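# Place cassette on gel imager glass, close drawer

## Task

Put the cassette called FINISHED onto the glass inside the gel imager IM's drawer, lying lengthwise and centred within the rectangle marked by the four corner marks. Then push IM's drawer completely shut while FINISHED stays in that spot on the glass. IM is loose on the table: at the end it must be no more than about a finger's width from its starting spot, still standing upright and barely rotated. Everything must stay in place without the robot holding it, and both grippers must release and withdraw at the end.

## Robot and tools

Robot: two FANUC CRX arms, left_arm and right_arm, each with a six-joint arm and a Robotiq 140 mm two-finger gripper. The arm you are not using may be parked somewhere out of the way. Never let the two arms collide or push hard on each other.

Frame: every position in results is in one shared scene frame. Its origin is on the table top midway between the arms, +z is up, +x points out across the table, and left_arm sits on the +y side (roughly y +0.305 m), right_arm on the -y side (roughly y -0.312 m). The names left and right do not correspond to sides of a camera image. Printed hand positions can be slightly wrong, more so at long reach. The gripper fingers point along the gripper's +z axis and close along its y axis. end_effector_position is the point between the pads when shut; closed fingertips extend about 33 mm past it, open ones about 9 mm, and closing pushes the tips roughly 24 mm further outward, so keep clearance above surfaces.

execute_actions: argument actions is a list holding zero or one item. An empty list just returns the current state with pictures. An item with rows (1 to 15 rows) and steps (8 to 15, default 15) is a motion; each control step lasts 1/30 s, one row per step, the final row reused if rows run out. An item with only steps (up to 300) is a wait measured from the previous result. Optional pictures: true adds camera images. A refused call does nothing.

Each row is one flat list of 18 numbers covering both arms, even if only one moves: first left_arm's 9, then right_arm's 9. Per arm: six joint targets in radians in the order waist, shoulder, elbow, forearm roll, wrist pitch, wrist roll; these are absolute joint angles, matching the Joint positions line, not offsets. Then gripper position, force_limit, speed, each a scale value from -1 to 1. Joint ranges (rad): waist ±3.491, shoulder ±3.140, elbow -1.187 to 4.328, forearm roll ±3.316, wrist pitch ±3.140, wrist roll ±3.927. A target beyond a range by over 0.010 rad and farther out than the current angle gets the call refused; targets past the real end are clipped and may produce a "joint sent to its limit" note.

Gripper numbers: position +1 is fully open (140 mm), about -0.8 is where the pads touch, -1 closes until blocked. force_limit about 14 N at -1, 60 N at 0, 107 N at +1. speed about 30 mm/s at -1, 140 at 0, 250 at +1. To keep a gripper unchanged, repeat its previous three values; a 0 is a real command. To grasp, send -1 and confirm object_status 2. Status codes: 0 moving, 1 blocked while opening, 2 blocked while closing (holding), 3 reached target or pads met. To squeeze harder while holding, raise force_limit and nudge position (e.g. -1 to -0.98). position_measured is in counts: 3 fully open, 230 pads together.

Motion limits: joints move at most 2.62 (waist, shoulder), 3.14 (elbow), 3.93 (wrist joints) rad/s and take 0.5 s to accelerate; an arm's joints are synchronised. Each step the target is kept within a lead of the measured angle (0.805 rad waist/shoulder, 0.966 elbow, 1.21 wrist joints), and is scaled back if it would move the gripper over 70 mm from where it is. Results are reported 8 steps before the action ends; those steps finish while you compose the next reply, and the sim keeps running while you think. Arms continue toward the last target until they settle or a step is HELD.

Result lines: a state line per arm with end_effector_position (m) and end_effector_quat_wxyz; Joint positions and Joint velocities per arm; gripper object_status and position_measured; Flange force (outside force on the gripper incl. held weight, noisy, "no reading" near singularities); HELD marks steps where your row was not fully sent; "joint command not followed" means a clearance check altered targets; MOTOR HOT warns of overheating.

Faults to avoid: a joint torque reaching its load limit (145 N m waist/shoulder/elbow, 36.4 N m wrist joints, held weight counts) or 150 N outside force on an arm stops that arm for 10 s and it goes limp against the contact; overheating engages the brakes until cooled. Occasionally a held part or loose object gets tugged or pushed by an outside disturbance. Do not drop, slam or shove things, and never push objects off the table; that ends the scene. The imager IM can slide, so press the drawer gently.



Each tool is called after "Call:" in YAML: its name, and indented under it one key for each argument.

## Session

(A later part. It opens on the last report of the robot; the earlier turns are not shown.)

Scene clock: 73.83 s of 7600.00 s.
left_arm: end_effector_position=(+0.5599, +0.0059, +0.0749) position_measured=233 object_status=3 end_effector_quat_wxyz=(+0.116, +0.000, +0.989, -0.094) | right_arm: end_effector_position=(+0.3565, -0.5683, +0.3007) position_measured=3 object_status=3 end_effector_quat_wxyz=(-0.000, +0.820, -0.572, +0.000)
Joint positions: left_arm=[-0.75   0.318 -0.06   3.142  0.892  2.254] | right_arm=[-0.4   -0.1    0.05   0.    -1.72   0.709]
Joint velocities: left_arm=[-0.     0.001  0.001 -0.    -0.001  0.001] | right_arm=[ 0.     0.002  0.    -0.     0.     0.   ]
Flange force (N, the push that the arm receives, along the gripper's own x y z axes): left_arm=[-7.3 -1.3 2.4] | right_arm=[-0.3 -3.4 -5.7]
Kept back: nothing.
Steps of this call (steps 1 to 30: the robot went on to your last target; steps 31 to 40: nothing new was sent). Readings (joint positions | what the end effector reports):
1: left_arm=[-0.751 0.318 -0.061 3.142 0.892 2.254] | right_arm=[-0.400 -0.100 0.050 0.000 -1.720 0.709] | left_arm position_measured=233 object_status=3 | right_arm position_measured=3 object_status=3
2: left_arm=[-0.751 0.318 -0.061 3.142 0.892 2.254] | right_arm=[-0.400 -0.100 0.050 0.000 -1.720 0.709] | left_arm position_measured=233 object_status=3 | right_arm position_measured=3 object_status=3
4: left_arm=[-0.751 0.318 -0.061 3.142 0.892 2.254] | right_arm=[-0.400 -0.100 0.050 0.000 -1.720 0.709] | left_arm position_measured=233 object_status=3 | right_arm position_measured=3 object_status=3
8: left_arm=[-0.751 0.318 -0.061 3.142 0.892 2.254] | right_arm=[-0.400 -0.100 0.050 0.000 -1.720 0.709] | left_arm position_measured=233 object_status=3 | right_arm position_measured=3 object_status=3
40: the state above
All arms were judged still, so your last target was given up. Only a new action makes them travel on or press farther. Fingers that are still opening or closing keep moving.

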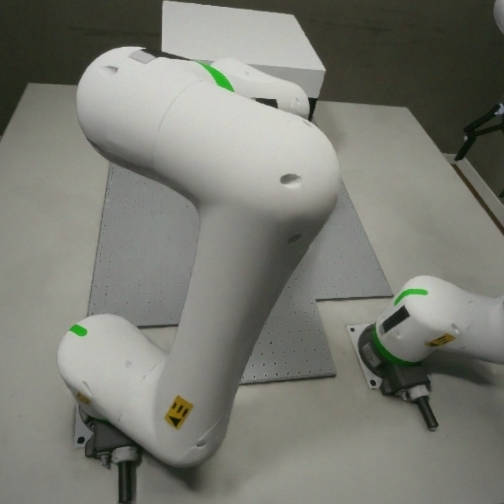

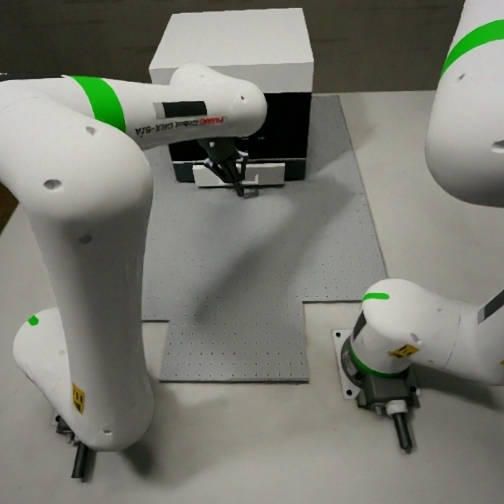

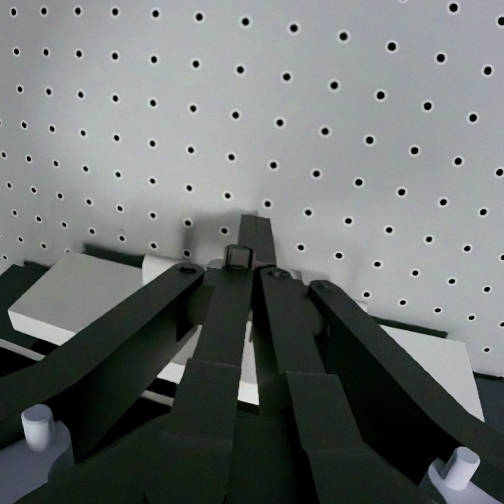

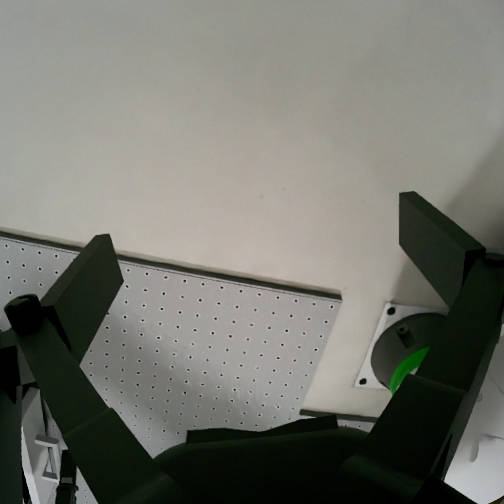

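Call:
execute_actions:
  actions:
    - {"rows":[[-0.7496,0.3201,-0.0577,3.1416,0.8931,2.2534,-0.85,0,0.5,-0.4,-0.1,0.05,0,-1.72,0.709,1,0,0],[-0.7486,0.3222,-0.0549,3.1416,0.8939,2.2524,-0.85,0,0.5,-0.4,-0.1,0.05,0,-1.72,0.709,1,0,0],[-0.7477,0.3242,-0.052,3.1416,0.8946,2.2515,-0.85,0,0.5,-0.4,-0.1,0.05,0,-1.72,0.709,1,0,0],[-0.7467,0.3263,-0.0492,3.1416,0.8954,2.2505,-0.85,0,0.5,-0.4,-0.1,0.05,0,-1.72,0.709,1,0,0],[-0.7458,0.3284,-0.0464,3.1416,0.8961,2.2496,-0.85,0,0.5,-0.4,-0.1,0.05,0,-1.72,0.709,1,0,0],[-0.7448,0.3305,-0.0436,3.1416,0.8969,2.2486,-0.85,0,0.5,-0.4,-0.1,0.05,0,-1.72,0.709,1,0,0]],"steps":15}

Call:
execute_actions:
  actions:
    - {"steps":8}
  pictures: true

Scene clock: 74.50 s of 7600.00 s.
left_arm: end_effector_position=(+0.5654, +0.0057, +0.0750) position_measured=233 object_status=3 end_effector_quat_wxyz=(+0.116, +0.000, +0.989, -0.094) | right_arm: end_effector_position=(+0.3565, -0.5683, +0.3007) position_measured=3 object_status=3 end_effector_quat_wxyz=(-0.000, +0.820, -0.572, +0.000)
Joint positions: left_arm=[-0.745  0.33  -0.045  3.142  0.897  2.249] | right_arm=[-0.4   -0.1    0.05   0.    -1.72   0.709]
Joint velocities: left_arm=[ 0.024  0.053  0.07   0.     0.019 -0.024] | right_arm=[ 0.  0. -0. -0. -0.  0.]
Flange force (N, the push that the arm receives, along the gripper's own x y z axes): left_arm=[-9.7 -0.2 3.1] | right_arm=[-1.6 -3.1 -5.5]
Steps of this call (steps 1 to 13: nothing new was sent; steps 14 to 20: the first 7 steps of this action). Readings (joint positions | what the end effector reports):
14: left_arm=[-0.750 0.318 -0.060 3.142 0.892 2.254] | right_arm=[-0.400 -0.100 0.050 0.000 -1.720 0.709] | left_arm position_measured=233 object_status=3 | right_arm position_measured=3 object_status=3
15: left_arm=[-0.750 0.319 -0.059 3.142 0.893 2.254] | right_arm=[-0.400 -0.100 0.050 0.000 -1.720 0.709] | left_arm position_measured=233 object_status=3 | right_arm position_measured=3 object_status=3
17: left_arm=[-0.748 0.323 -0.053 3.142 0.894 2.252] | right_arm=[-0.400 -0.100 0.050 0.000 -1.720 0.709] | left_arm position_measured=233 object_status=3 | right_arm position_measured=3 object_status=3
20: the state above

Scene clock: 74.77 s of 7600.00 s.
left_arm: end_effector_position=(+0.5659, +0.0057, +0.0751) position_measured=233 object_status=3 end_effector_quat_wxyz=(+0.116, +0.000, +0.989, -0.094) | right_arm: end_effector_position=(+0.3565, -0.5683, +0.3007) position_measured=3 object_status=3 end_effector_quat_wxyz=(-0.000, +0.820, -0.572, +0.000)
Joint positions: left_arm=[-0.745  0.33  -0.044  3.142  0.897  2.249] | right_arm=[-0.4   -0.1    0.05   0.    -1.72   0.709]
Joint velocities: left_arm=[-0.001 -0.    -0.    -0.     0.001 -0.   ] | right_arm=[-0.     0.001 -0.     0.     0.     0.   ]
Flange force (N, the push that the arm receives, along the gripper's own x y z axes): left_arm=[-10.4 -1.1 2.8] | right_arm=[-2.4 -3.1 -4.5]
Kept back: nothing.
Steps of this call (steps 1 to 8: the last 8 steps of your previous action). Readings (joint positions | what the end effector reports):
1: left_arm=[-0.745 0.330 -0.044 3.142 0.897 2.249] | right_arm=[-0.400 -0.100 0.050 0.000 -1.720 0.709] | left_arm position_measured=233 object_status=3 | right_arm position_measured=3 object_status=3
2: left_arm=[-0.745 0.330 -0.044 3.142 0.897 2.249] | right_arm=[-0.400 -0.100 0.050 0.000 -1.720 0.709] | left_arm position_measured=233 object_status=3 | right_arm position_measured=3 object_status=3
4: left_arm=[-0.745 0.330 -0.044 3.142 0.897 2.249] | right_arm=[-0.400 -0.100 0.050 0.000 -1.720 0.709] | left_arm position_measured=233 object_status=3 | right_arm position_measured=3 object_status=3
8: the state above

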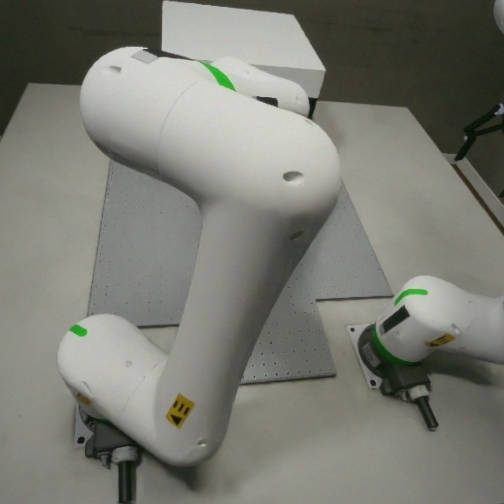

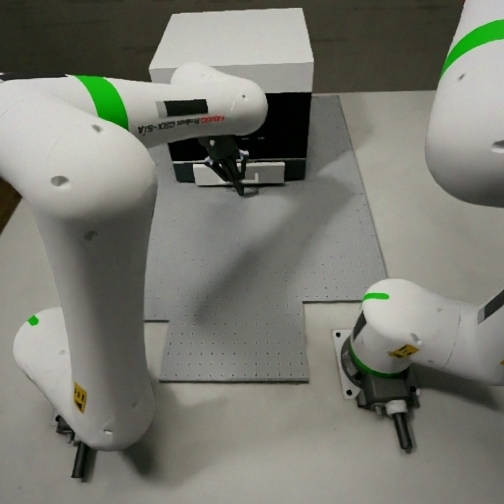

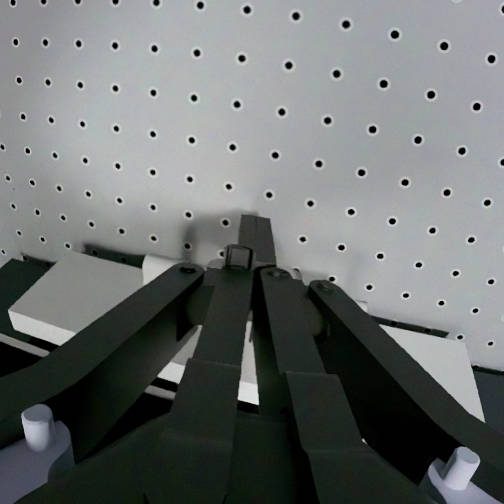

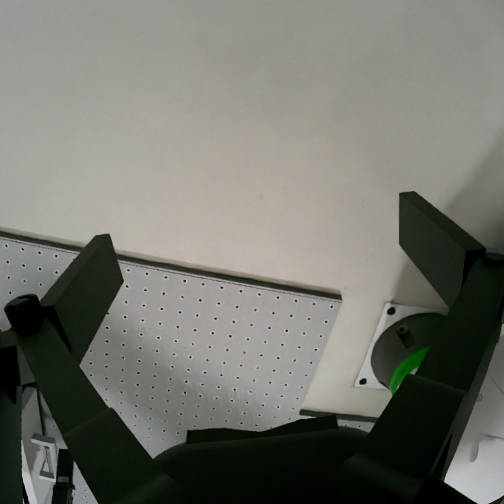

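Call:
zoom_image:
  camera: "cam_left_wrist"
  region: [0, 230, 200, 400]

Call:
zoom_image:
  camera: "cam_head_right"
  region: [160, 120, 330, 210]

Region (0, 230, 200, 400) of cam_left_wrist's 504x504 image, scaled by 2.520, with more detail than that image has; it fills the top 428 rows of this view, and the rest is white.

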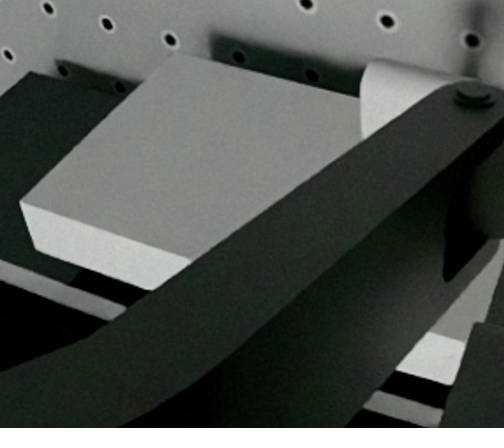

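Region (160, 120, 330, 210) of cam_head_right's 504x504 image, scaled by 2.965, with more detail than that image has; it fills the top 267 rows of this view, and the rest is white.

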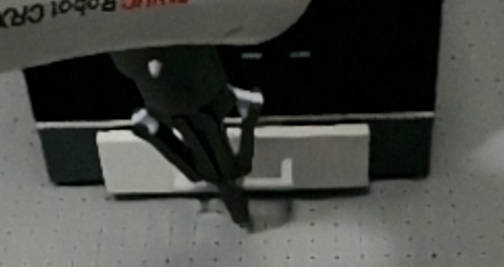

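Call:
execute_actions:
  actions:
    - {"rows":[[-0.7443,0.3315,-0.0422,3.1416,0.8973,2.2481,-0.85,0,0.5,-0.4,-0.1,0.05,0,-1.72,0.709,1,0,0],[-0.7439,0.3325,-0.0408,3.1416,0.8976,2.2477,-0.85,0,0.5,-0.4,-0.1,0.05,0,-1.72,0.709,1,0,0],[-0.7434,0.3336,-0.0393,3.1416,0.898,2.2472,-0.85,0,0.5,-0.4,-0.1,0.05,0,-1.72,0.709,1,0,0],[-0.7429,0.3346,-0.0379,3.1416,0.8984,2.2467,-0.85,0,0.5,-0.4,-0.1,0.05,0,-1.72,0.709,1,0,0]],"steps":15}

Scene clock: 75.73 s of 7600.00 s.
left_arm: end_effector_position=(+0.5679, +0.0056, +0.0752) position_measured=233 object_status=3 end_effector_quat_wxyz=(+0.117, +0.000, +0.989, -0.094) | right_arm: end_effector_position=(+0.3565, -0.5683, +0.3007) position_measured=3 object_status=3 end_effector_quat_wxyz=(-0.000, +0.820, -0.572, +0.000)
Joint positions: left_arm=[-0.743  0.335 -0.038  3.142  0.898  2.247] | right_arm=[-0.4   -0.1    0.05   0.    -1.72   0.709]
Joint velocities: left_arm=[-0.001 -0.     0.    -0.    -0.    -0.   ] | right_arm=[-0.    -0.001  0.    -0.    -0.     0.001]
Flange force (N, the push that the arm receives, along the gripper's own x y z axes): left_arm=[-12.6 -5.2 2.8] | right_arm=[-1.3 -2.1 -4.0]
Steps of this call (steps 1 to 15: the robot went on to your last target; steps 16 to 22: nothing new was sent; steps 23 to 29: the first 7 steps of this action). Readings (joint positions | what the end effector reports):
23: left_arm=[-0.745 0.331 -0.044 3.142 0.897 2.249] | right_arm=[-0.400 -0.100 0.050 0.000 -1.720 0.709] | left_arm position_measured=233 object_status=3 | right_arm position_measured=3 object_status=3
24: left_arm=[-0.744 0.331 -0.043 3.142 0.897 2.248] | right_arm=[-0.400 -0.100 0.050 0.000 -1.720 0.709] | left_arm position_measured=233 object_status=3 | right_arm position_measured=3 object_status=3
26: left_arm=[-0.744 0.333 -0.040 3.142 0.898 2.247] | right_arm=[-0.400 -0.100 0.050 0.000 -1.720 0.709] | left_arm position_measured=233 object_status=3 | right_arm position_measured=3 object_status=3
29: the state above

Call:
execute_actions:
  actions:
    - {"rows":[[-0.7424,0.3357,-0.0365,3.1416,0.8987,2.2462,-0.85,0,0.5,-0.4,-0.1,0.05,0,-1.72,0.709,1,0,0],[-0.742,0.3367,-0.0351,3.1416,0.8991,2.2458,-0.85,0,0.5,-0.4,-0.1,0.05,0,-1.72,0.709,1,0,0],[-0.7415,0.3377,-0.0337,3.1416,0.8995,2.2453,-0.85,0,0.5,-0.4,-0.1,0.05,0,-1.72,0.709,1,0,0],[-0.741,0.3388,-0.0323,3.1416,0.8999,2.2448,-0.85,0,0.5,-0.4,-0.1,0.05,0,-1.72,0.709,1,0,0]],"steps":15}
  pictures: true

Scene clock: 76.40 s of 7600.00 s.
left_arm: end_effector_position=(+0.5699, +0.0056, +0.0751) position_measured=233 object_status=3 end_effector_quat_wxyz=(+0.117, +0.000, +0.989, -0.093) | right_arm: end_effector_position=(+0.3565, -0.5683, +0.3007) position_measured=3 object_status=3 end_effector_quat_wxyz=(-0.000, +0.820, -0.572, +0.000)
Joint positions: left_arm=[-0.741  0.339 -0.032  3.142  0.9    2.245] | right_arm=[-0.4   -0.1    0.05   0.    -1.72   0.709]
Joint velocities: left_arm=[-0.    -0.     0.001 -0.     0.    -0.   ] | right_arm=[ 0. -0.  0. -0. -0. -0.]
Flange force (N, the push that the arm receives, along the gripper's own x y z axes): left_arm=[-9.0 -2.2 1.4] | right_arm=[-2.3 -3.9 -4.9]
Steps of this call (steps 1 to 8: the last 8 steps of your previous action; steps 9 to 13: the robot went on to your last target; steps 14 to 20: the first 7 steps of this action). Readings (joint positions | what the end effector reports):
14: left_arm=[-0.743 0.335 -0.038 3.142 0.898 2.247] | right_arm=[-0.400 -0.100 0.050 0.000 -1.720 0.709] | left_arm position_measured=233 object_status=3 | right_arm position_measured=3 object_status=3
15: left_arm=[-0.743 0.335 -0.037 3.142 0.899 2.246] | right_arm=[-0.400 -0.100 0.050 -0.000 -1.720 0.709] | left_arm position_measured=233 object_status=3 | right_arm position_measured=3 object_status=3
17: left_arm=[-0.742 0.337 -0.034 3.142 0.899 2.245] | right_arm=[-0.400 -0.100 0.050 0.000 -1.720 0.709] | left_arm position_measured=233 object_status=3 | right_arm position_measured=3 object_status=3
20: the state above

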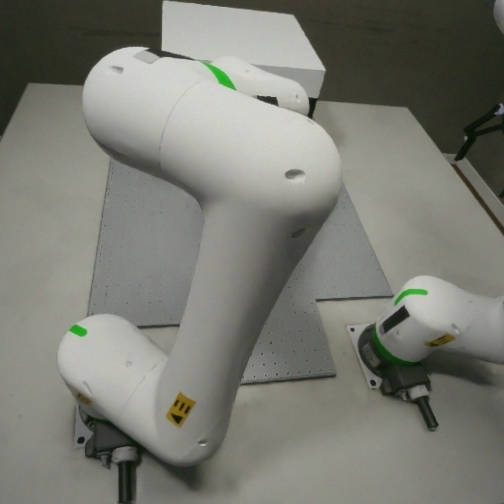

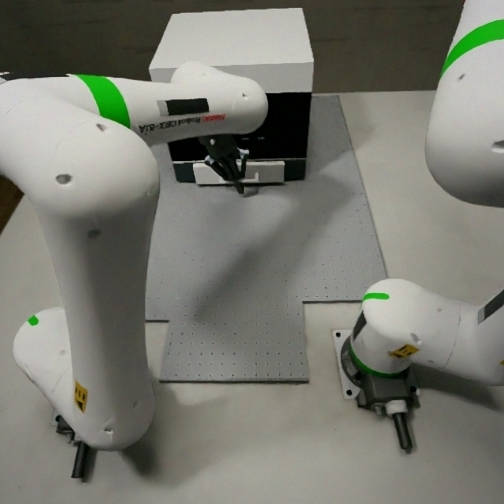

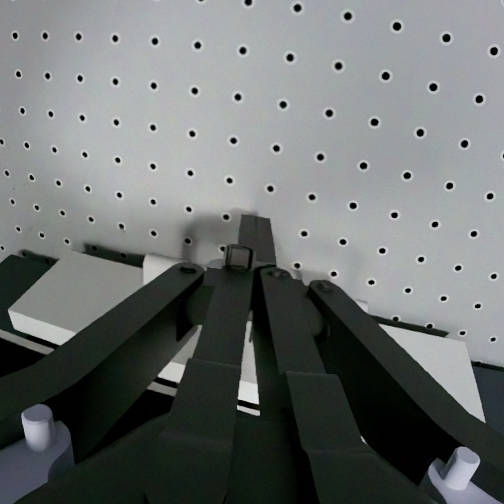

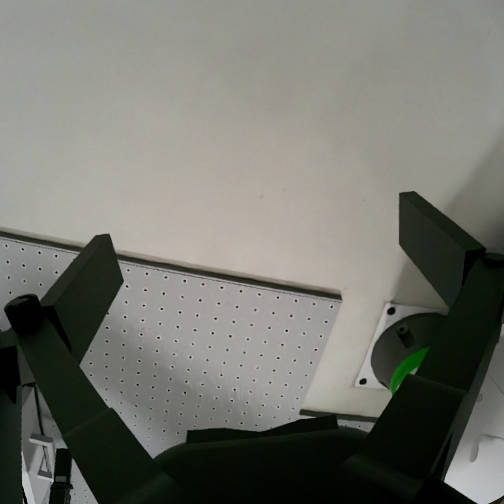

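Call:
execute_actions:
  actions:
    - {"rows":[[-0.7405,0.3398,-0.0309,3.1416,0.9002,2.2443,-0.85,0,0.5,-0.4,-0.1,0.05,0,-1.72,0.709,1,0,0],[-0.7401,0.3408,-0.0295,3.1416,0.9006,2.2439,-0.85,0,0.5,-0.4,-0.1,0.05,0,-1.72,0.709,1,0,0],[-0.7396,0.3419,-0.0281,3.1416,0.901,2.2434,-0.85,0,0.5,-0.4,-0.1,0.05,0,-1.72,0.709,1,0,0]],"steps":14}

Scene clock: 76.87 s of 7600.00 s.
left_arm: end_effector_position=(+0.5714, +0.0055, +0.0751) position_measured=233 object_status=3 end_effector_quat_wxyz=(+0.117, +0.000, +0.989, -0.093) | right_arm: end_effector_position=(+0.3565, -0.5683, +0.3007) position_measured=3 object_status=3 end_effector_quat_wxyz=(-0.000, +0.820, -0.572, +0.000)
Joint positions: left_arm=[-0.74   0.342 -0.028  3.142  0.901  2.243] | right_arm=[-0.4   -0.1    0.05   0.    -1.72   0.709]
Joint velocities: left_arm=[-0.002 -0.001 -0.     0.     0.    -0.001] | right_arm=[-0.    -0.    -0.    -0.     0.     0.001]
Flange force (N, the push that the arm receives, along the gripper's own x y z axes): left_arm=[-9.7 -1.8 2.2] | right_arm=[-1.3 -3.0 -5.9]
Steps of this call (steps 1 to 8: the last 8 steps of your previous action; steps 9 to 14: the first 6 steps of this action). Readings (joint positions | what the end effector reports):
9: left_arm=[-0.741 0.339 -0.032 3.142 0.900 2.245] | right_arm=[-0.400 -0.100 0.050 0.000 -1.720 0.709] | left_arm position_measured=233 object_status=3 | right_arm position_measured=3 object_status=3
10: left_arm=[-0.741 0.339 -0.031 3.142 0.900 2.244] | right_arm=[-0.400 -0.100 0.050 -0.000 -1.720 0.709] | left_arm position_measured=233 object_status=3 | right_arm position_measured=3 object_status=3
12: left_arm=[-0.740 0.341 -0.029 3.142 0.901 2.244] | right_arm=[-0.400 -0.100 0.050 0.000 -1.720 0.709] | left_arm position_measured=233 object_status=3 | right_arm position_measured=3 object_status=3
14: the state above

Call:
execute_actions:
  actions:
    - {"rows":[[-0.7391,0.3429,-0.0266,3.1416,0.9013,2.2429,-0.85,0,0.5,-0.4,-0.1,0.05,0,-1.72,0.709,1,0,0],[-0.7387,0.344,-0.0252,3.1416,0.9017,2.2425,-0.85,0,0.5,-0.4,-0.1,0.05,0,-1.72,0.709,1,0,0],[-0.7382,0.345,-0.0238,3.1416,0.9021,2.242,-0.85,0,0.5,-0.4,-0.1,0.05,0,-1.72,0.709,1,0,0]],"steps":14}
  pictures: true

Scene clock: 77.33 s of 7600.00 s.
left_arm: end_effector_position=(+0.5729, +0.0055, +0.0752) position_measured=233 object_status=3 end_effector_quat_wxyz=(+0.117, +0.000, +0.989, -0.093) | right_arm: end_effector_position=(+0.3565, -0.5683, +0.3007) position_measured=3 object_status=3 end_effector_quat_wxyz=(-0.000, +0.820, -0.572, +0.000)
Joint positions: left_arm=[-0.738  0.345 -0.024  3.142  0.902  2.242] | right_arm=[-0.4   -0.1    0.05   0.    -1.72   0.709]
Joint velocities: left_arm=[ 0.001 -0.001 -0.001  0.     0.001  0.   ] | right_arm=[-0.     0.    -0.001  0.    -0.    -0.   ]
Flange force (N, the push that the arm receives, along the gripper's own x y z axes): left_arm=[-11.8 -2.0 2.3] | right_arm=[-0.9 -2.2 -4.9]
Steps of this call (steps 1 to 8: the last 8 steps of your previous action; steps 9 to 14: the first 6 steps of this action). Readings (joint positions | what the end effector reports):
9: left_arm=[-0.740 0.342 -0.028 3.142 0.901 2.243] | right_arm=[-0.400 -0.100 0.050 0.000 -1.720 0.709] | left_arm position_measured=233 object_status=3 | right_arm position_measured=3 object_status=3
10: left_arm=[-0.739 0.343 -0.027 3.142 0.901 2.243] | right_arm=[-0.400 -0.100 0.050 0.000 -1.720 0.709] | left_arm position_measured=233 object_status=3 | right_arm position_measured=3 object_status=3
12: left_arm=[-0.738 0.345 -0.024 3.142 0.902 2.242] | right_arm=[-0.400 -0.100 0.050 0.000 -1.720 0.709] | left_arm position_measured=233 object_status=3 | right_arm position_measured=3 object_status=3
14: the state above

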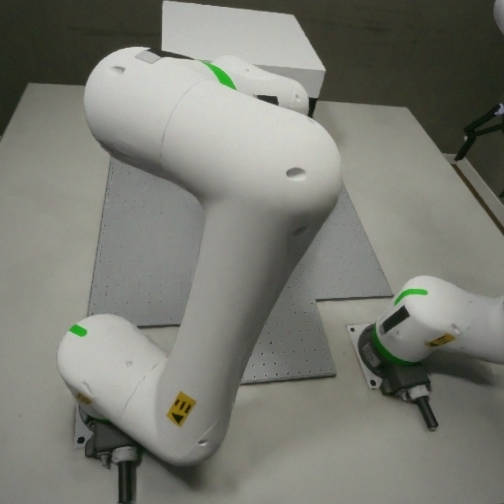

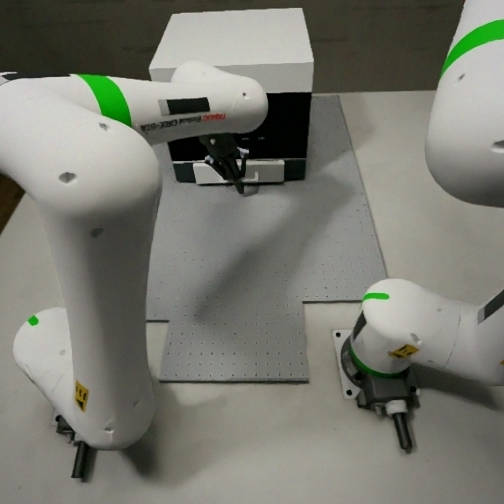

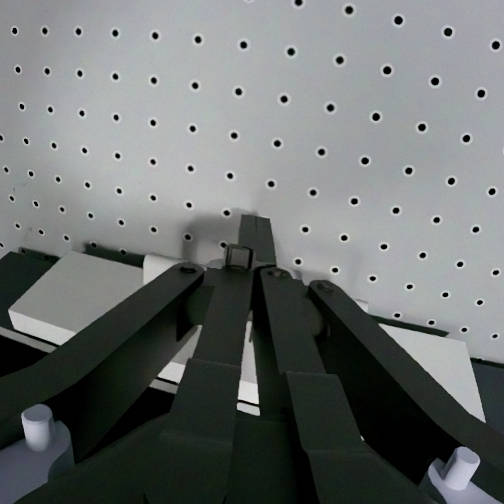

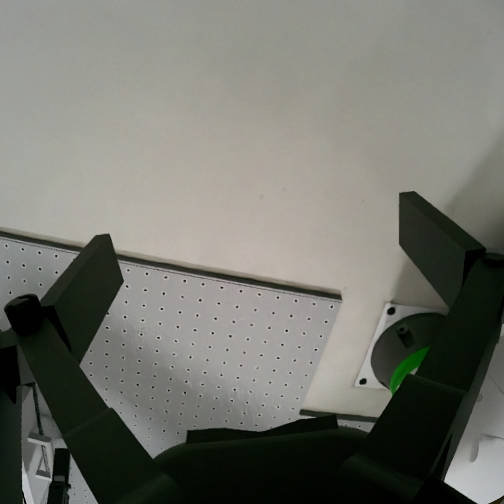

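Call:
execute_actions:
  actions:
    - {"rows":[[-0.7377,0.346,-0.0224,3.1416,0.9025,2.2415,-0.85,0,0.5,-0.4,-0.1,0.05,0,-1.72,0.709,1,0,0],[-0.7372,0.3471,-0.021,3.1416,0.9028,2.241,-0.85,0,0.5,-0.4,-0.1,0.05,0,-1.72,0.709,1,0,0],[-0.7368,0.3481,-0.0196,3.1416,0.9032,2.2406,-0.85,0,0.5,-0.4,-0.1,0.05,0,-1.72,0.709,1,0,0]],"steps":14}

Scene clock: 77.87 s of 7600.00 s.
left_arm: end_effector_position=(+0.5744, +0.0055, +0.0752) position_measured=233 object_status=3 end_effector_quat_wxyz=(+0.117, +0.000, +0.989, -0.093) | right_arm: end_effector_position=(+0.3565, -0.5683, +0.3007) position_measured=3 object_status=3 end_effector_quat_wxyz=(-0.000, +0.820, -0.572, +0.000)
Joint positions: left_arm=[-0.737  0.348 -0.02   3.142  0.903  2.241] | right_arm=[-0.4   -0.1    0.05  -0.    -1.72   0.709]
Joint velocities: left_arm=[-0.001  0.001  0.001 -0.     0.001 -0.   ] | right_arm=[ 0.    -0.001  0.    -0.     0.    -0.   ]
Flange force (N, the push that the arm receives, along the gripper's own x y z axes): left_arm=[-10.7 -2.6 4.0] | right_arm=[-0.6 -2.9 -5.0]
Steps of this call (steps 1 to 8: the last 8 steps of your previous action; steps 9 to 10: the robot went on to your last target; steps 11 to 16: the first 6 steps of this action). Readings (joint positions | what the end effector reports):
11: left_arm=[-0.738 0.345 -0.024 3.142 0.902 2.242] | right_arm=[-0.400 -0.100 0.050 -0.000 -1.720 0.709] | left_arm position_measured=233 object_status=3 | right_arm position_measured=3 object_status=3
12: left_arm=[-0.738 0.346 -0.023 3.142 0.902 2.242] | right_arm=[-0.400 -0.100 0.050 0.000 -1.720 0.709] | left_arm position_measured=233 object_status=3 | right_arm position_measured=3 object_status=3
14: left_arm=[-0.737 0.348 -0.020 3.142 0.903 2.241] | right_arm=[-0.400 -0.100 0.050 0.000 -1.720 0.709] | left_arm position_measured=233 object_status=3 | right_arm position_measured=3 object_status=3
16: the state above

Call:
execute_actions:
  actions:
    - {"rows":[[-0.7363,0.3492,-0.0182,3.1416,0.9036,2.2401,-0.85,0,0.5,-0.4,-0.1,0.05,0,-1.72,0.709,1,0,0],[-0.7358,0.3502,-0.0168,3.1416,0.9039,2.2396,-0.85,0,0.5,-0.4,-0.1,0.05,0,-1.72,0.709,1,0,0],[-0.7353,0.3512,-0.0154,3.1416,0.9043,2.2391,-0.85,0,0.5,-0.4,-0.1,0.05,0,-1.72,0.709,1,0,0]],"steps":14}

Scene clock: 78.47 s of 7600.00 s.
left_arm: end_effector_position=(+0.5759, +0.0055, +0.0752) position_measured=233 object_status=3 end_effector_quat_wxyz=(+0.117, +0.000, +0.989, -0.093) | right_arm: end_effector_position=(+0.3565, -0.5683, +0.3007) position_measured=3 object_status=3 end_effector_quat_wxyz=(-0.000, +0.820, -0.572, +0.000)
Joint positions: left_arm=[-0.735  0.351 -0.015  3.142  0.904  2.239] | right_arm=[-0.4   -0.1    0.05  -0.    -1.72   0.709]
Joint velocities: left_arm=[-0.    -0.001  0.    -0.     0.001 -0.   ] | right_arm=[ 0. -0. -0. -0.  0.  0.]
Flange force (N, the push that the arm receives, along the gripper's own x y z axes): left_arm=[-6.1 0.4 1.9] | right_arm=[-1.5 -3.2 -4.7]
Steps of this call (steps 1 to 8: the last 8 steps of your previous action; steps 9 to 12: the robot went on to your last target; steps 13 to 18: the first 6 steps of this action). Readings (joint positions | what the end effector reports):
13: left_arm=[-0.737 0.348 -0.020 3.142 0.903 2.241] | right_arm=[-0.400 -0.100 0.050 0.000 -1.720 0.709] | left_arm position_measured=233 object_status=3 | right_arm position_measured=3 object_status=3
14: left_arm=[-0.736 0.349 -0.019 3.142 0.904 2.240] | right_arm=[-0.400 -0.100 0.050 0.000 -1.720 0.709] | left_arm position_measured=233 object_status=3 | right_arm position_measured=3 object_status=3
16: left_arm=[-0.735 0.351 -0.016 3.142 0.904 2.239] | right_arm=[-0.400 -0.100 0.050 0.000 -1.720 0.709] | left_arm position_measured=233 object_status=3 | right_arm position_measured=3 object_status=3
18: the state above

Call:
execute_actions:
  actions:
    - {"rows":[[-0.735,0.3519,-0.0145,3.1416,0.9045,2.2388,-0.85,0,0.5,-0.4,-0.1,0.05,0,-1.72,0.709,1,0,0],[-0.7347,0.3527,-0.0134,3.1416,0.9048,2.2385,-0.85,0,0.5,-0.4,-0.1,0.05,0,-1.72,0.709,1,0,0]],"steps":14}
  pictures: true

Scene clock: 79.03 s of 7600.00 s.
left_arm: end_effector_position=(+0.5766, +0.0054, +0.0752) position_measured=233 object_status=3 end_effector_quat_wxyz=(+0.117, +0.000, +0.989, -0.093) | right_arm: end_effector_position=(+0.3565, -0.5683, +0.3007) position_measured=3 object_status=3 end_effector_quat_wxyz=(-0.000, +0.820, -0.572, +0.000)
Joint positions: left_arm=[-0.735  0.353 -0.013  3.142  0.905  2.239] | right_arm=[-0.4   -0.1    0.05   0.    -1.72   0.709]
Joint velocities: left_arm=[-0.001 -0.    -0.001  0.    -0.001 -0.001] | right_arm=[ 0.  0. -0.  0. -0.  0.]
Flange force (N, the push that the arm receives, along the gripper's own x y z axes): left_arm=[-8.8 -1.3 2.5] | right_arm=[-1.9 -3.7 -5.2]
Steps of this call (steps 1 to 8: the last 8 steps of your previous action; steps 9 to 11: the robot went on to your last target; steps 12 to 17: the first 6 steps of this action). Readings (joint positions | what the end effector reports):
12: left_arm=[-0.735 0.351 -0.015 3.142 0.904 2.239] | right_arm=[-0.400 -0.100 0.050 0.000 -1.720 0.709] | left_arm position_measured=233 object_status=3 | right_arm position_measured=3 object_status=3
13: left_arm=[-0.735 0.352 -0.015 3.142 0.904 2.239] | right_arm=[-0.400 -0.100 0.050 0.000 -1.720 0.709] | left_arm position_measured=233 object_status=3 | right_arm position_measured=3 object_status=3
15: left_arm=[-0.735 0.353 -0.013 3.142 0.905 2.239] | right_arm=[-0.400 -0.100 0.050 0.000 -1.720 0.709] | left_arm position_measured=233 object_status=3 | right_arm position_measured=3 object_status=3
17: the state above

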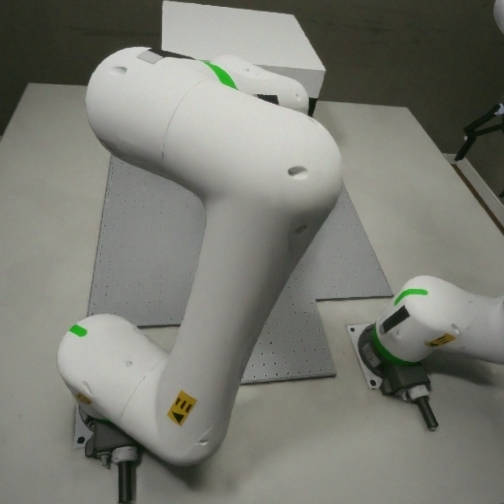

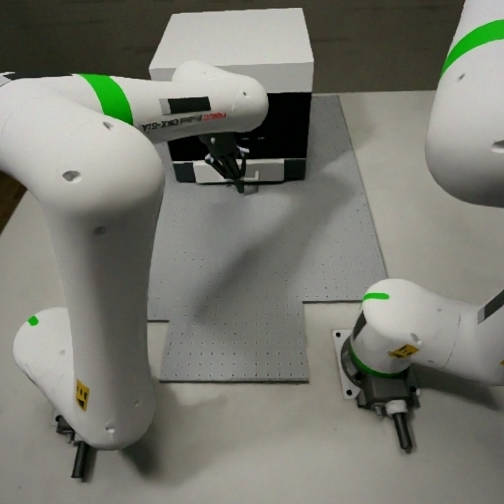

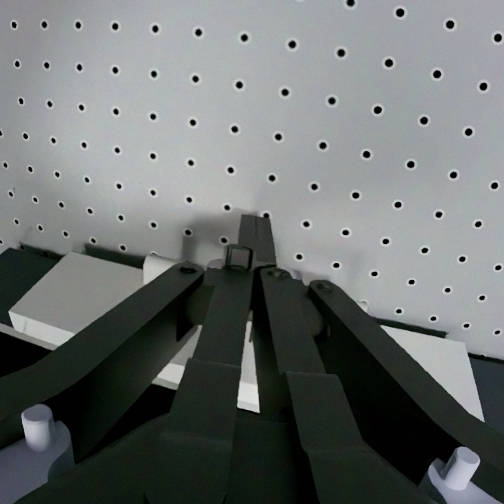

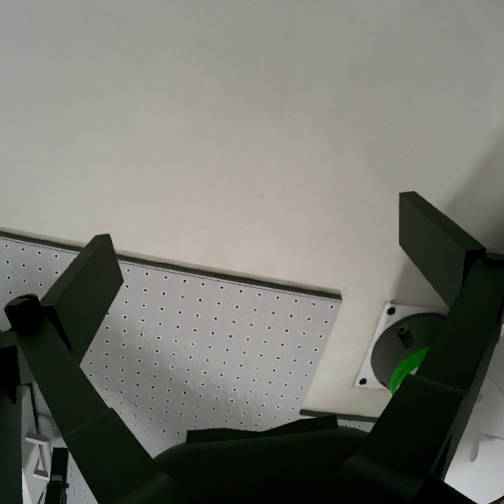

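Call:
execute_actions:
  actions:
    - {"rows":[[-0.7342,0.3537,-0.012,3.1416,0.9052,2.238,-0.85,0,0.5,-0.4,-0.1,0.05,0,-1.72,0.709,1,0,0],[-0.7337,0.3548,-0.0106,3.1416,0.9056,2.2375,-0.85,0,0.5,-0.4,-0.1,0.05,0,-1.72,0.709,1,0,0],[-0.7332,0.3558,-0.0092,3.1416,0.906,2.237,-0.85,0,0.5,-0.4,-0.1,0.05,0,-1.72,0.709,1,0,0]],"steps":14}

Scene clock: 79.50 s of 7600.00 s.
left_arm: end_effector_position=(+0.5780, +0.0055, +0.0752) position_measured=233 object_status=3 end_effector_quat_wxyz=(+0.117, +0.000, +0.989, -0.092) | right_arm: end_effector_position=(+0.3565, -0.5683, +0.3007) position_measured=3 object_status=3 end_effector_quat_wxyz=(-0.000, +0.820, -0.572, +0.000)
Joint positions: left_arm=[-0.733  0.356 -0.009  3.142  0.906  2.237] | right_arm=[-0.4   -0.1    0.05   0.    -1.72   0.709]
Joint velocities: left_arm=[-0.  0. -0. -0.  0.  0.] | right_arm=[-0.     0.001 -0.    -0.     0.     0.   ]
Flange force (N, the push that the arm receives, along the gripper's own x y z axes): left_arm=[-5.5 -5.1 -3.5] | right_arm=[-0.1 -3.1 -5.9]
Steps of this call (steps 1 to 8: the last 8 steps of your previous action; steps 9 to 14: the first 6 steps of this action). Readings (joint positions | what the end effector reports):
9: left_arm=[-0.735 0.353 -0.013 3.142 0.905 2.238] | right_arm=[-0.400 -0.100 0.050 0.000 -1.720 0.709] | left_arm position_measured=233 object_status=3 | right_arm position_measured=3 object_status=3
10: left_arm=[-0.734 0.353 -0.012 3.142 0.905 2.238] | right_arm=[-0.400 -0.100 0.050 -0.000 -1.720 0.709] | left_arm position_measured=233 object_status=3 | right_arm position_measured=3 object_status=3
12: left_arm=[-0.733 0.355 -0.010 3.142 0.906 2.237] | right_arm=[-0.400 -0.100 0.050 0.000 -1.720 0.709] | left_arm position_measured=233 object_status=3 | right_arm position_measured=3 object_status=3
14: the state above

Call:
execute_actions:
  actions:
    - {"rows":[[-0.733,0.3563,-0.0084,3.1416,0.9061,2.2368,-0.85,0,0.5,-0.4,-0.1,0.05,0,-1.72,0.709,1,0,0],[-0.7328,0.3568,-0.0077,3.1416,0.9063,2.2366,-0.85,0,0.5,-0.4,-0.1,0.05,0,-1.72,0.709,1,0,0]],"steps":14}

Scene clock: 79.97 s of 7600.00 s.
left_arm: end_effector_position=(+0.5785, +0.0054, +0.0753) position_measured=233 object_status=3 end_effector_quat_wxyz=(+0.117, +0.000, +0.989, -0.092) | right_arm: end_effector_position=(+0.3565, -0.5683, +0.3007) position_measured=3 object_status=3 end_effector_quat_wxyz=(-0.000, +0.820, -0.572, +0.000)
Joint positions: left_arm=[-0.733  0.357 -0.008  3.142  0.906  2.237] | right_arm=[-0.4   -0.1    0.05   0.    -1.72   0.709]
Joint velocities: left_arm=[ 0.    -0.001 -0.    -0.     0.001 -0.   ] | right_arm=[-0.    -0.001 -0.001  0.     0.     0.001]
Flange force (N, the push that the arm receives, along the gripper's own x y z axes): left_arm=[11.0 -1.3 -14.8] | right_arm=[-2.0 -2.8 -5.0]
Steps of this call (steps 1 to 8: the last 8 steps of your previous action; steps 9 to 14: the first 6 steps of this action). Readings (joint positions | what the end effector reports):
9: left_arm=[-0.733 0.356 -0.009 3.142 0.906 2.237] | right_arm=[-0.400 -0.100 0.050 0.000 -1.720 0.709] | left_arm position_measured=233 object_status=3 | right_arm position_measured=3 object_status=3
10: left_arm=[-0.733 0.356 -0.009 3.142 0.906 2.237] | right_arm=[-0.400 -0.100 0.050 -0.000 -1.720 0.709] | left_arm position_measured=233 object_status=3 | right_arm position_measured=3 object_status=3
12: left_arm=[-0.733 0.357 -0.008 3.142 0.906 2.237] | right_arm=[-0.400 -0.100 0.050 0.000 -1.720 0.709] | left_arm position_measured=233 object_status=3 | right_arm position_measured=3 object_status=3
14: the state above

The drawer has reached its stop. Backing the arm away now.

Call:
execute_actions:
  actions:
    - {"rows":[[-0.7347,0.3527,-0.0134,3.1416,0.9048,2.2385,-0.85,0,0.5,-0.4,-0.1,0.05,0,-1.72,0.709,1,0,0],[-0.741,0.3388,-0.0323,3.1416,0.8999,2.2448,-0.85,0,0.5,-0.4,-0.1,0.05,0,-1.72,0.709,1,0,0],[-0.7505,0.318,-0.0605,3.1416,0.8924,2.2543,-0.85,0,0.5,-0.4,-0.1,0.05,0,-1.72,0.709,1,0,0],[-0.7926,0.2363,-0.1651,3.1416,0.8694,2.2964,-0.85,0,0.5,-0.4,-0.1,0.05,0,-1.72,0.709,1,0,0],[-0.7926,0.2363,-0.1651,3.1416,0.8694,2.2964,-0.85,0,0.5,-0.4,-0.1,0.05,0,-1.72,0.709,1,0,0],[-0.6,-0.1918,-0.348,3.1416,1.1146,2.1,-0.85,0,0.5,-0.4,-0.1,0.05,0,-1.72,0.709,1,0,0]],"steps":15}

Call:
execute_actions:
  actions:
    - {"rows":[[-0.1,-0.25,-0.35,3.1416,1.2,1.6,-0.85,0,0.5,-0.4,-0.1,0.05,0,-1.72,0.709,1,0,0]],"steps":15}

Call:
execute_actions:
  actions:
    - {"steps":30}
  pictures: true

Scene clock: 80.67 s of 7600.00 s.
left_arm: end_effector_position=(+0.5411, +0.0076, +0.0766) position_measured=233 object_status=3 end_effector_quat_wxyz=(+0.114, +0.001, +0.989, -0.096) | right_arm: end_effector_position=(+0.3565, -0.5683, +0.3007) position_measured=3 object_status=3 end_effector_quat_wxyz=(-0.000, +0.820, -0.572, +0.000)
Joint positions: left_arm=[-0.768  0.276 -0.111  3.142  0.884  2.27 ] | right_arm=[-0.4   -0.1    0.05   0.    -1.72   0.709]
Joint velocities: left_arm=[-0.226 -0.848 -0.806  0.    -0.007  0.153] | right_arm=[-0.     0.001 -0.     0.    -0.    -0.   ]
Flange force (N, the push that the arm receives, along the gripper's own x y z axes): left_arm=[-9.8 -15.6 32.2] | right_arm=[-1.9 -3.8 -4.8]
Steps of this call (steps 1 to 8: the last 8 steps of your previous action; steps 9 to 14: the robot went on to your last target; steps 15 to 21: the first 7 steps of this action). Readings (joint positions | what the end effector reports):
15: left_arm=[-0.733 0.357 -0.008 3.142 0.906 2.237] | right_arm=[-0.400 -0.100 0.050 0.000 -1.720 0.709] | left_arm position_measured=233 object_status=3 | right_arm position_measured=3 object_status=3
16: left_arm=[-0.733 0.355 -0.010 3.142 0.906 2.237] | right_arm=[-0.400 -0.100 0.050 0.000 -1.720 0.709] | left_arm position_measured=233 object_status=3 | right_arm position_measured=3 object_status=3
18: left_arm=[-0.741 0.339 -0.033 3.142 0.900 2.245] | right_arm=[-0.400 -0.100 0.050 0.000 -1.720 0.709] | left_arm position_measured=233 object_status=3 | right_arm position_measured=3 object_status=3
21: the state above

Scene clock: 81.17 s of 7600.00 s.
left_arm: end_effector_position=(+0.4910, +0.1853, +0.1674) position_measured=233 object_status=3 end_effector_quat_wxyz=(+0.138, +0.003, +0.988, -0.072) | right_arm: end_effector_position=(+0.3565, -0.5683, +0.3007) position_measured=3 object_status=3 end_effector_quat_wxyz=(-0.000, +0.820, -0.572, +0.000)
Joint positions: left_arm=[-0.554 -0.071 -0.276  3.142  1.054  2.051] | right_arm=[-0.4   -0.1    0.05   0.    -1.72   0.709]
Joint velocities: left_arm=[ 0.779 -0.316 -0.133  0.     0.249 -0.772] | right_arm=[ 0.     0.002  0.    -0.     0.    -0.001]
Flange force (N, the push that the arm receives, along the gripper's own x y z axes): left_arm=[-15.3 2.4 2.4] | right_arm=[-1.1 -2.8 -4.6]
Steps of this call (steps 1 to 8: the last 8 steps of your previous action; steps 9 to 15: the first 7 steps of this action). Readings (joint positions | what the end effector reports):
9: left_arm=[-0.694 0.019 -0.245 3.142 0.998 2.190] | right_arm=[-0.400 -0.100 0.050 0.000 -1.720 0.709] | left_arm position_measured=233 object_status=3 | right_arm position_measured=3 object_status=3
10: left_arm=[-0.679 -0.006 -0.257 3.142 1.012 2.175] | right_arm=[-0.400 -0.100 0.050 -0.000 -1.720 0.709] | left_arm position_measured=233 object_status=3 | right_arm position_measured=3 object_status=3
12: left_arm=[-0.634 -0.042 -0.265 3.142 1.029 2.131] | right_arm=[-0.400 -0.100 0.050 0.000 -1.720 0.709] | left_arm position_measured=233 object_status=3 | right_arm position_measured=3 object_status=3
15: the state above

Scene clock: 82.17 s of 7600.00 s.
left_arm: end_effector_position=(+0.4131, +0.4210, +0.1958) position_measured=233 object_status=3 end_effector_quat_wxyz=(+0.135, +0.002, +0.991, -0.004) | right_arm: end_effector_position=(+0.3565, -0.5683, +0.3007) position_measured=3 object_status=3 end_effector_quat_wxyz=(-0.000, +0.820, -0.572, +0.000)
Joint positions: left_arm=[-0.1   -0.25  -0.35   3.142  1.2    1.6  ] | right_arm=[-0.4   -0.1    0.05  -0.    -1.72   0.709]
Joint velocities: left_arm=[ 0.  0. -0.  0.  0. -0.] | right_arm=[-0.     0.001 -0.     0.    -0.    -0.001]
Flange force (N, the push that the arm receives, along the gripper's own x y z axes): left_arm=[-8.3 6.7 0.6] | right_arm=[-1.8 -3.3 -4.8]
Kept back: nothing.
Steps of this call (steps 1 to 8: the last 8 steps of your previous action; steps 9 to 30: the robot went on to your last target). Readings (joint positions | what the end effector reports):
1: left_arm=[-0.527 -0.082 -0.280 3.142 1.062 2.025] | right_arm=[-0.400 -0.100 0.050 0.000 -1.720 0.709] | left_arm position_measured=233 object_status=3 | right_arm position_measured=3 object_status=3
2: left_arm=[-0.501 -0.092 -0.284 3.142 1.071 1.998] | right_arm=[-0.400 -0.100 0.050 0.000 -1.720 0.709] | left_arm position_measured=233 object_status=3 | right_arm position_measured=3 object_status=3
4: left_arm=[-0.447 -0.113 -0.293 3.142 1.088 1.945] | right_arm=[-0.400 -0.100 0.050 0.000 -1.720 0.709] | left_arm position_measured=233 object_status=3 | right_arm position_measured=3 object_status=3
8: left_arm=[-0.338 -0.156 -0.311 3.142 1.123 1.837] | right_arm=[-0.400 -0.100 0.050 0.000 -1.720 0.709] | left_arm position_measured=233 object_status=3 | right_arm position_measured=3 object_status=3
30: the state above

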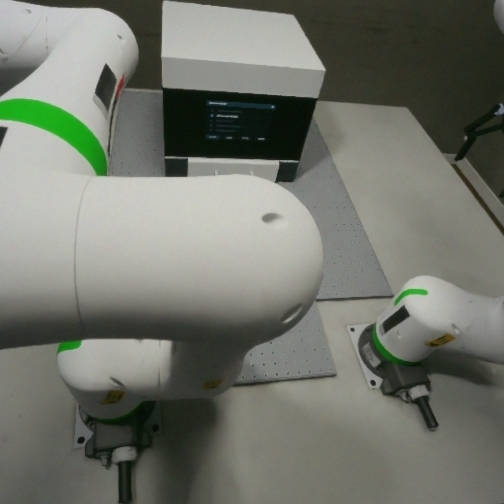

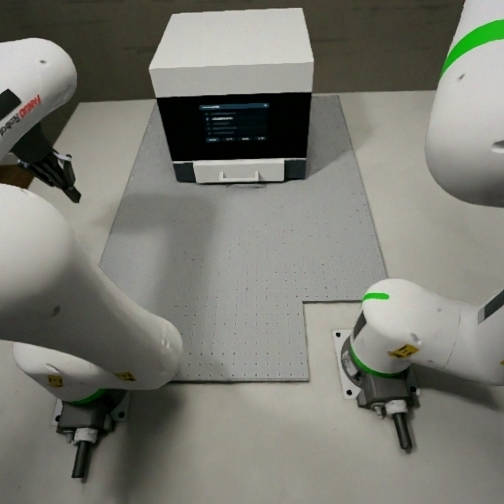

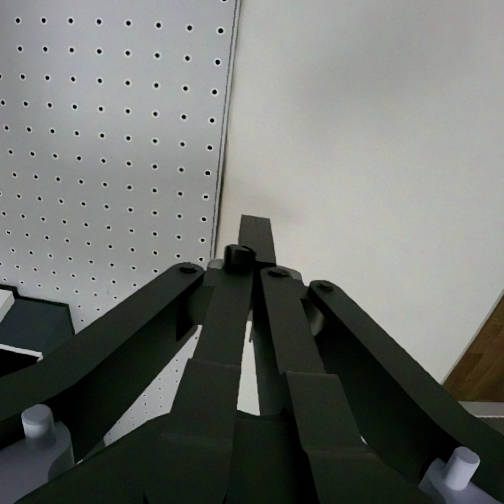

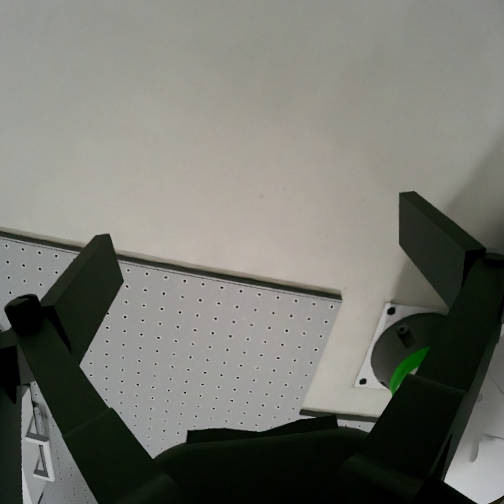

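Call:
zoom_image:
  camera: "cam_head_right"
  region: [160, 135, 320, 200]

Region (160, 135, 320, 200) of cam_head_right's 504x504 image, scaled by 3.150, with more detail than that image has; it fills the top 205 rows of this view, and the rest is white.

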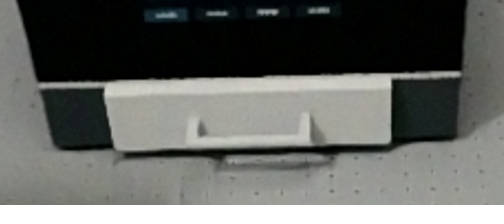

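The drawer is shut against the face, the imager is where it started, and both arms are clear.

Call:
finished_scene:
  scene: 1

The scene is finished: the task was done.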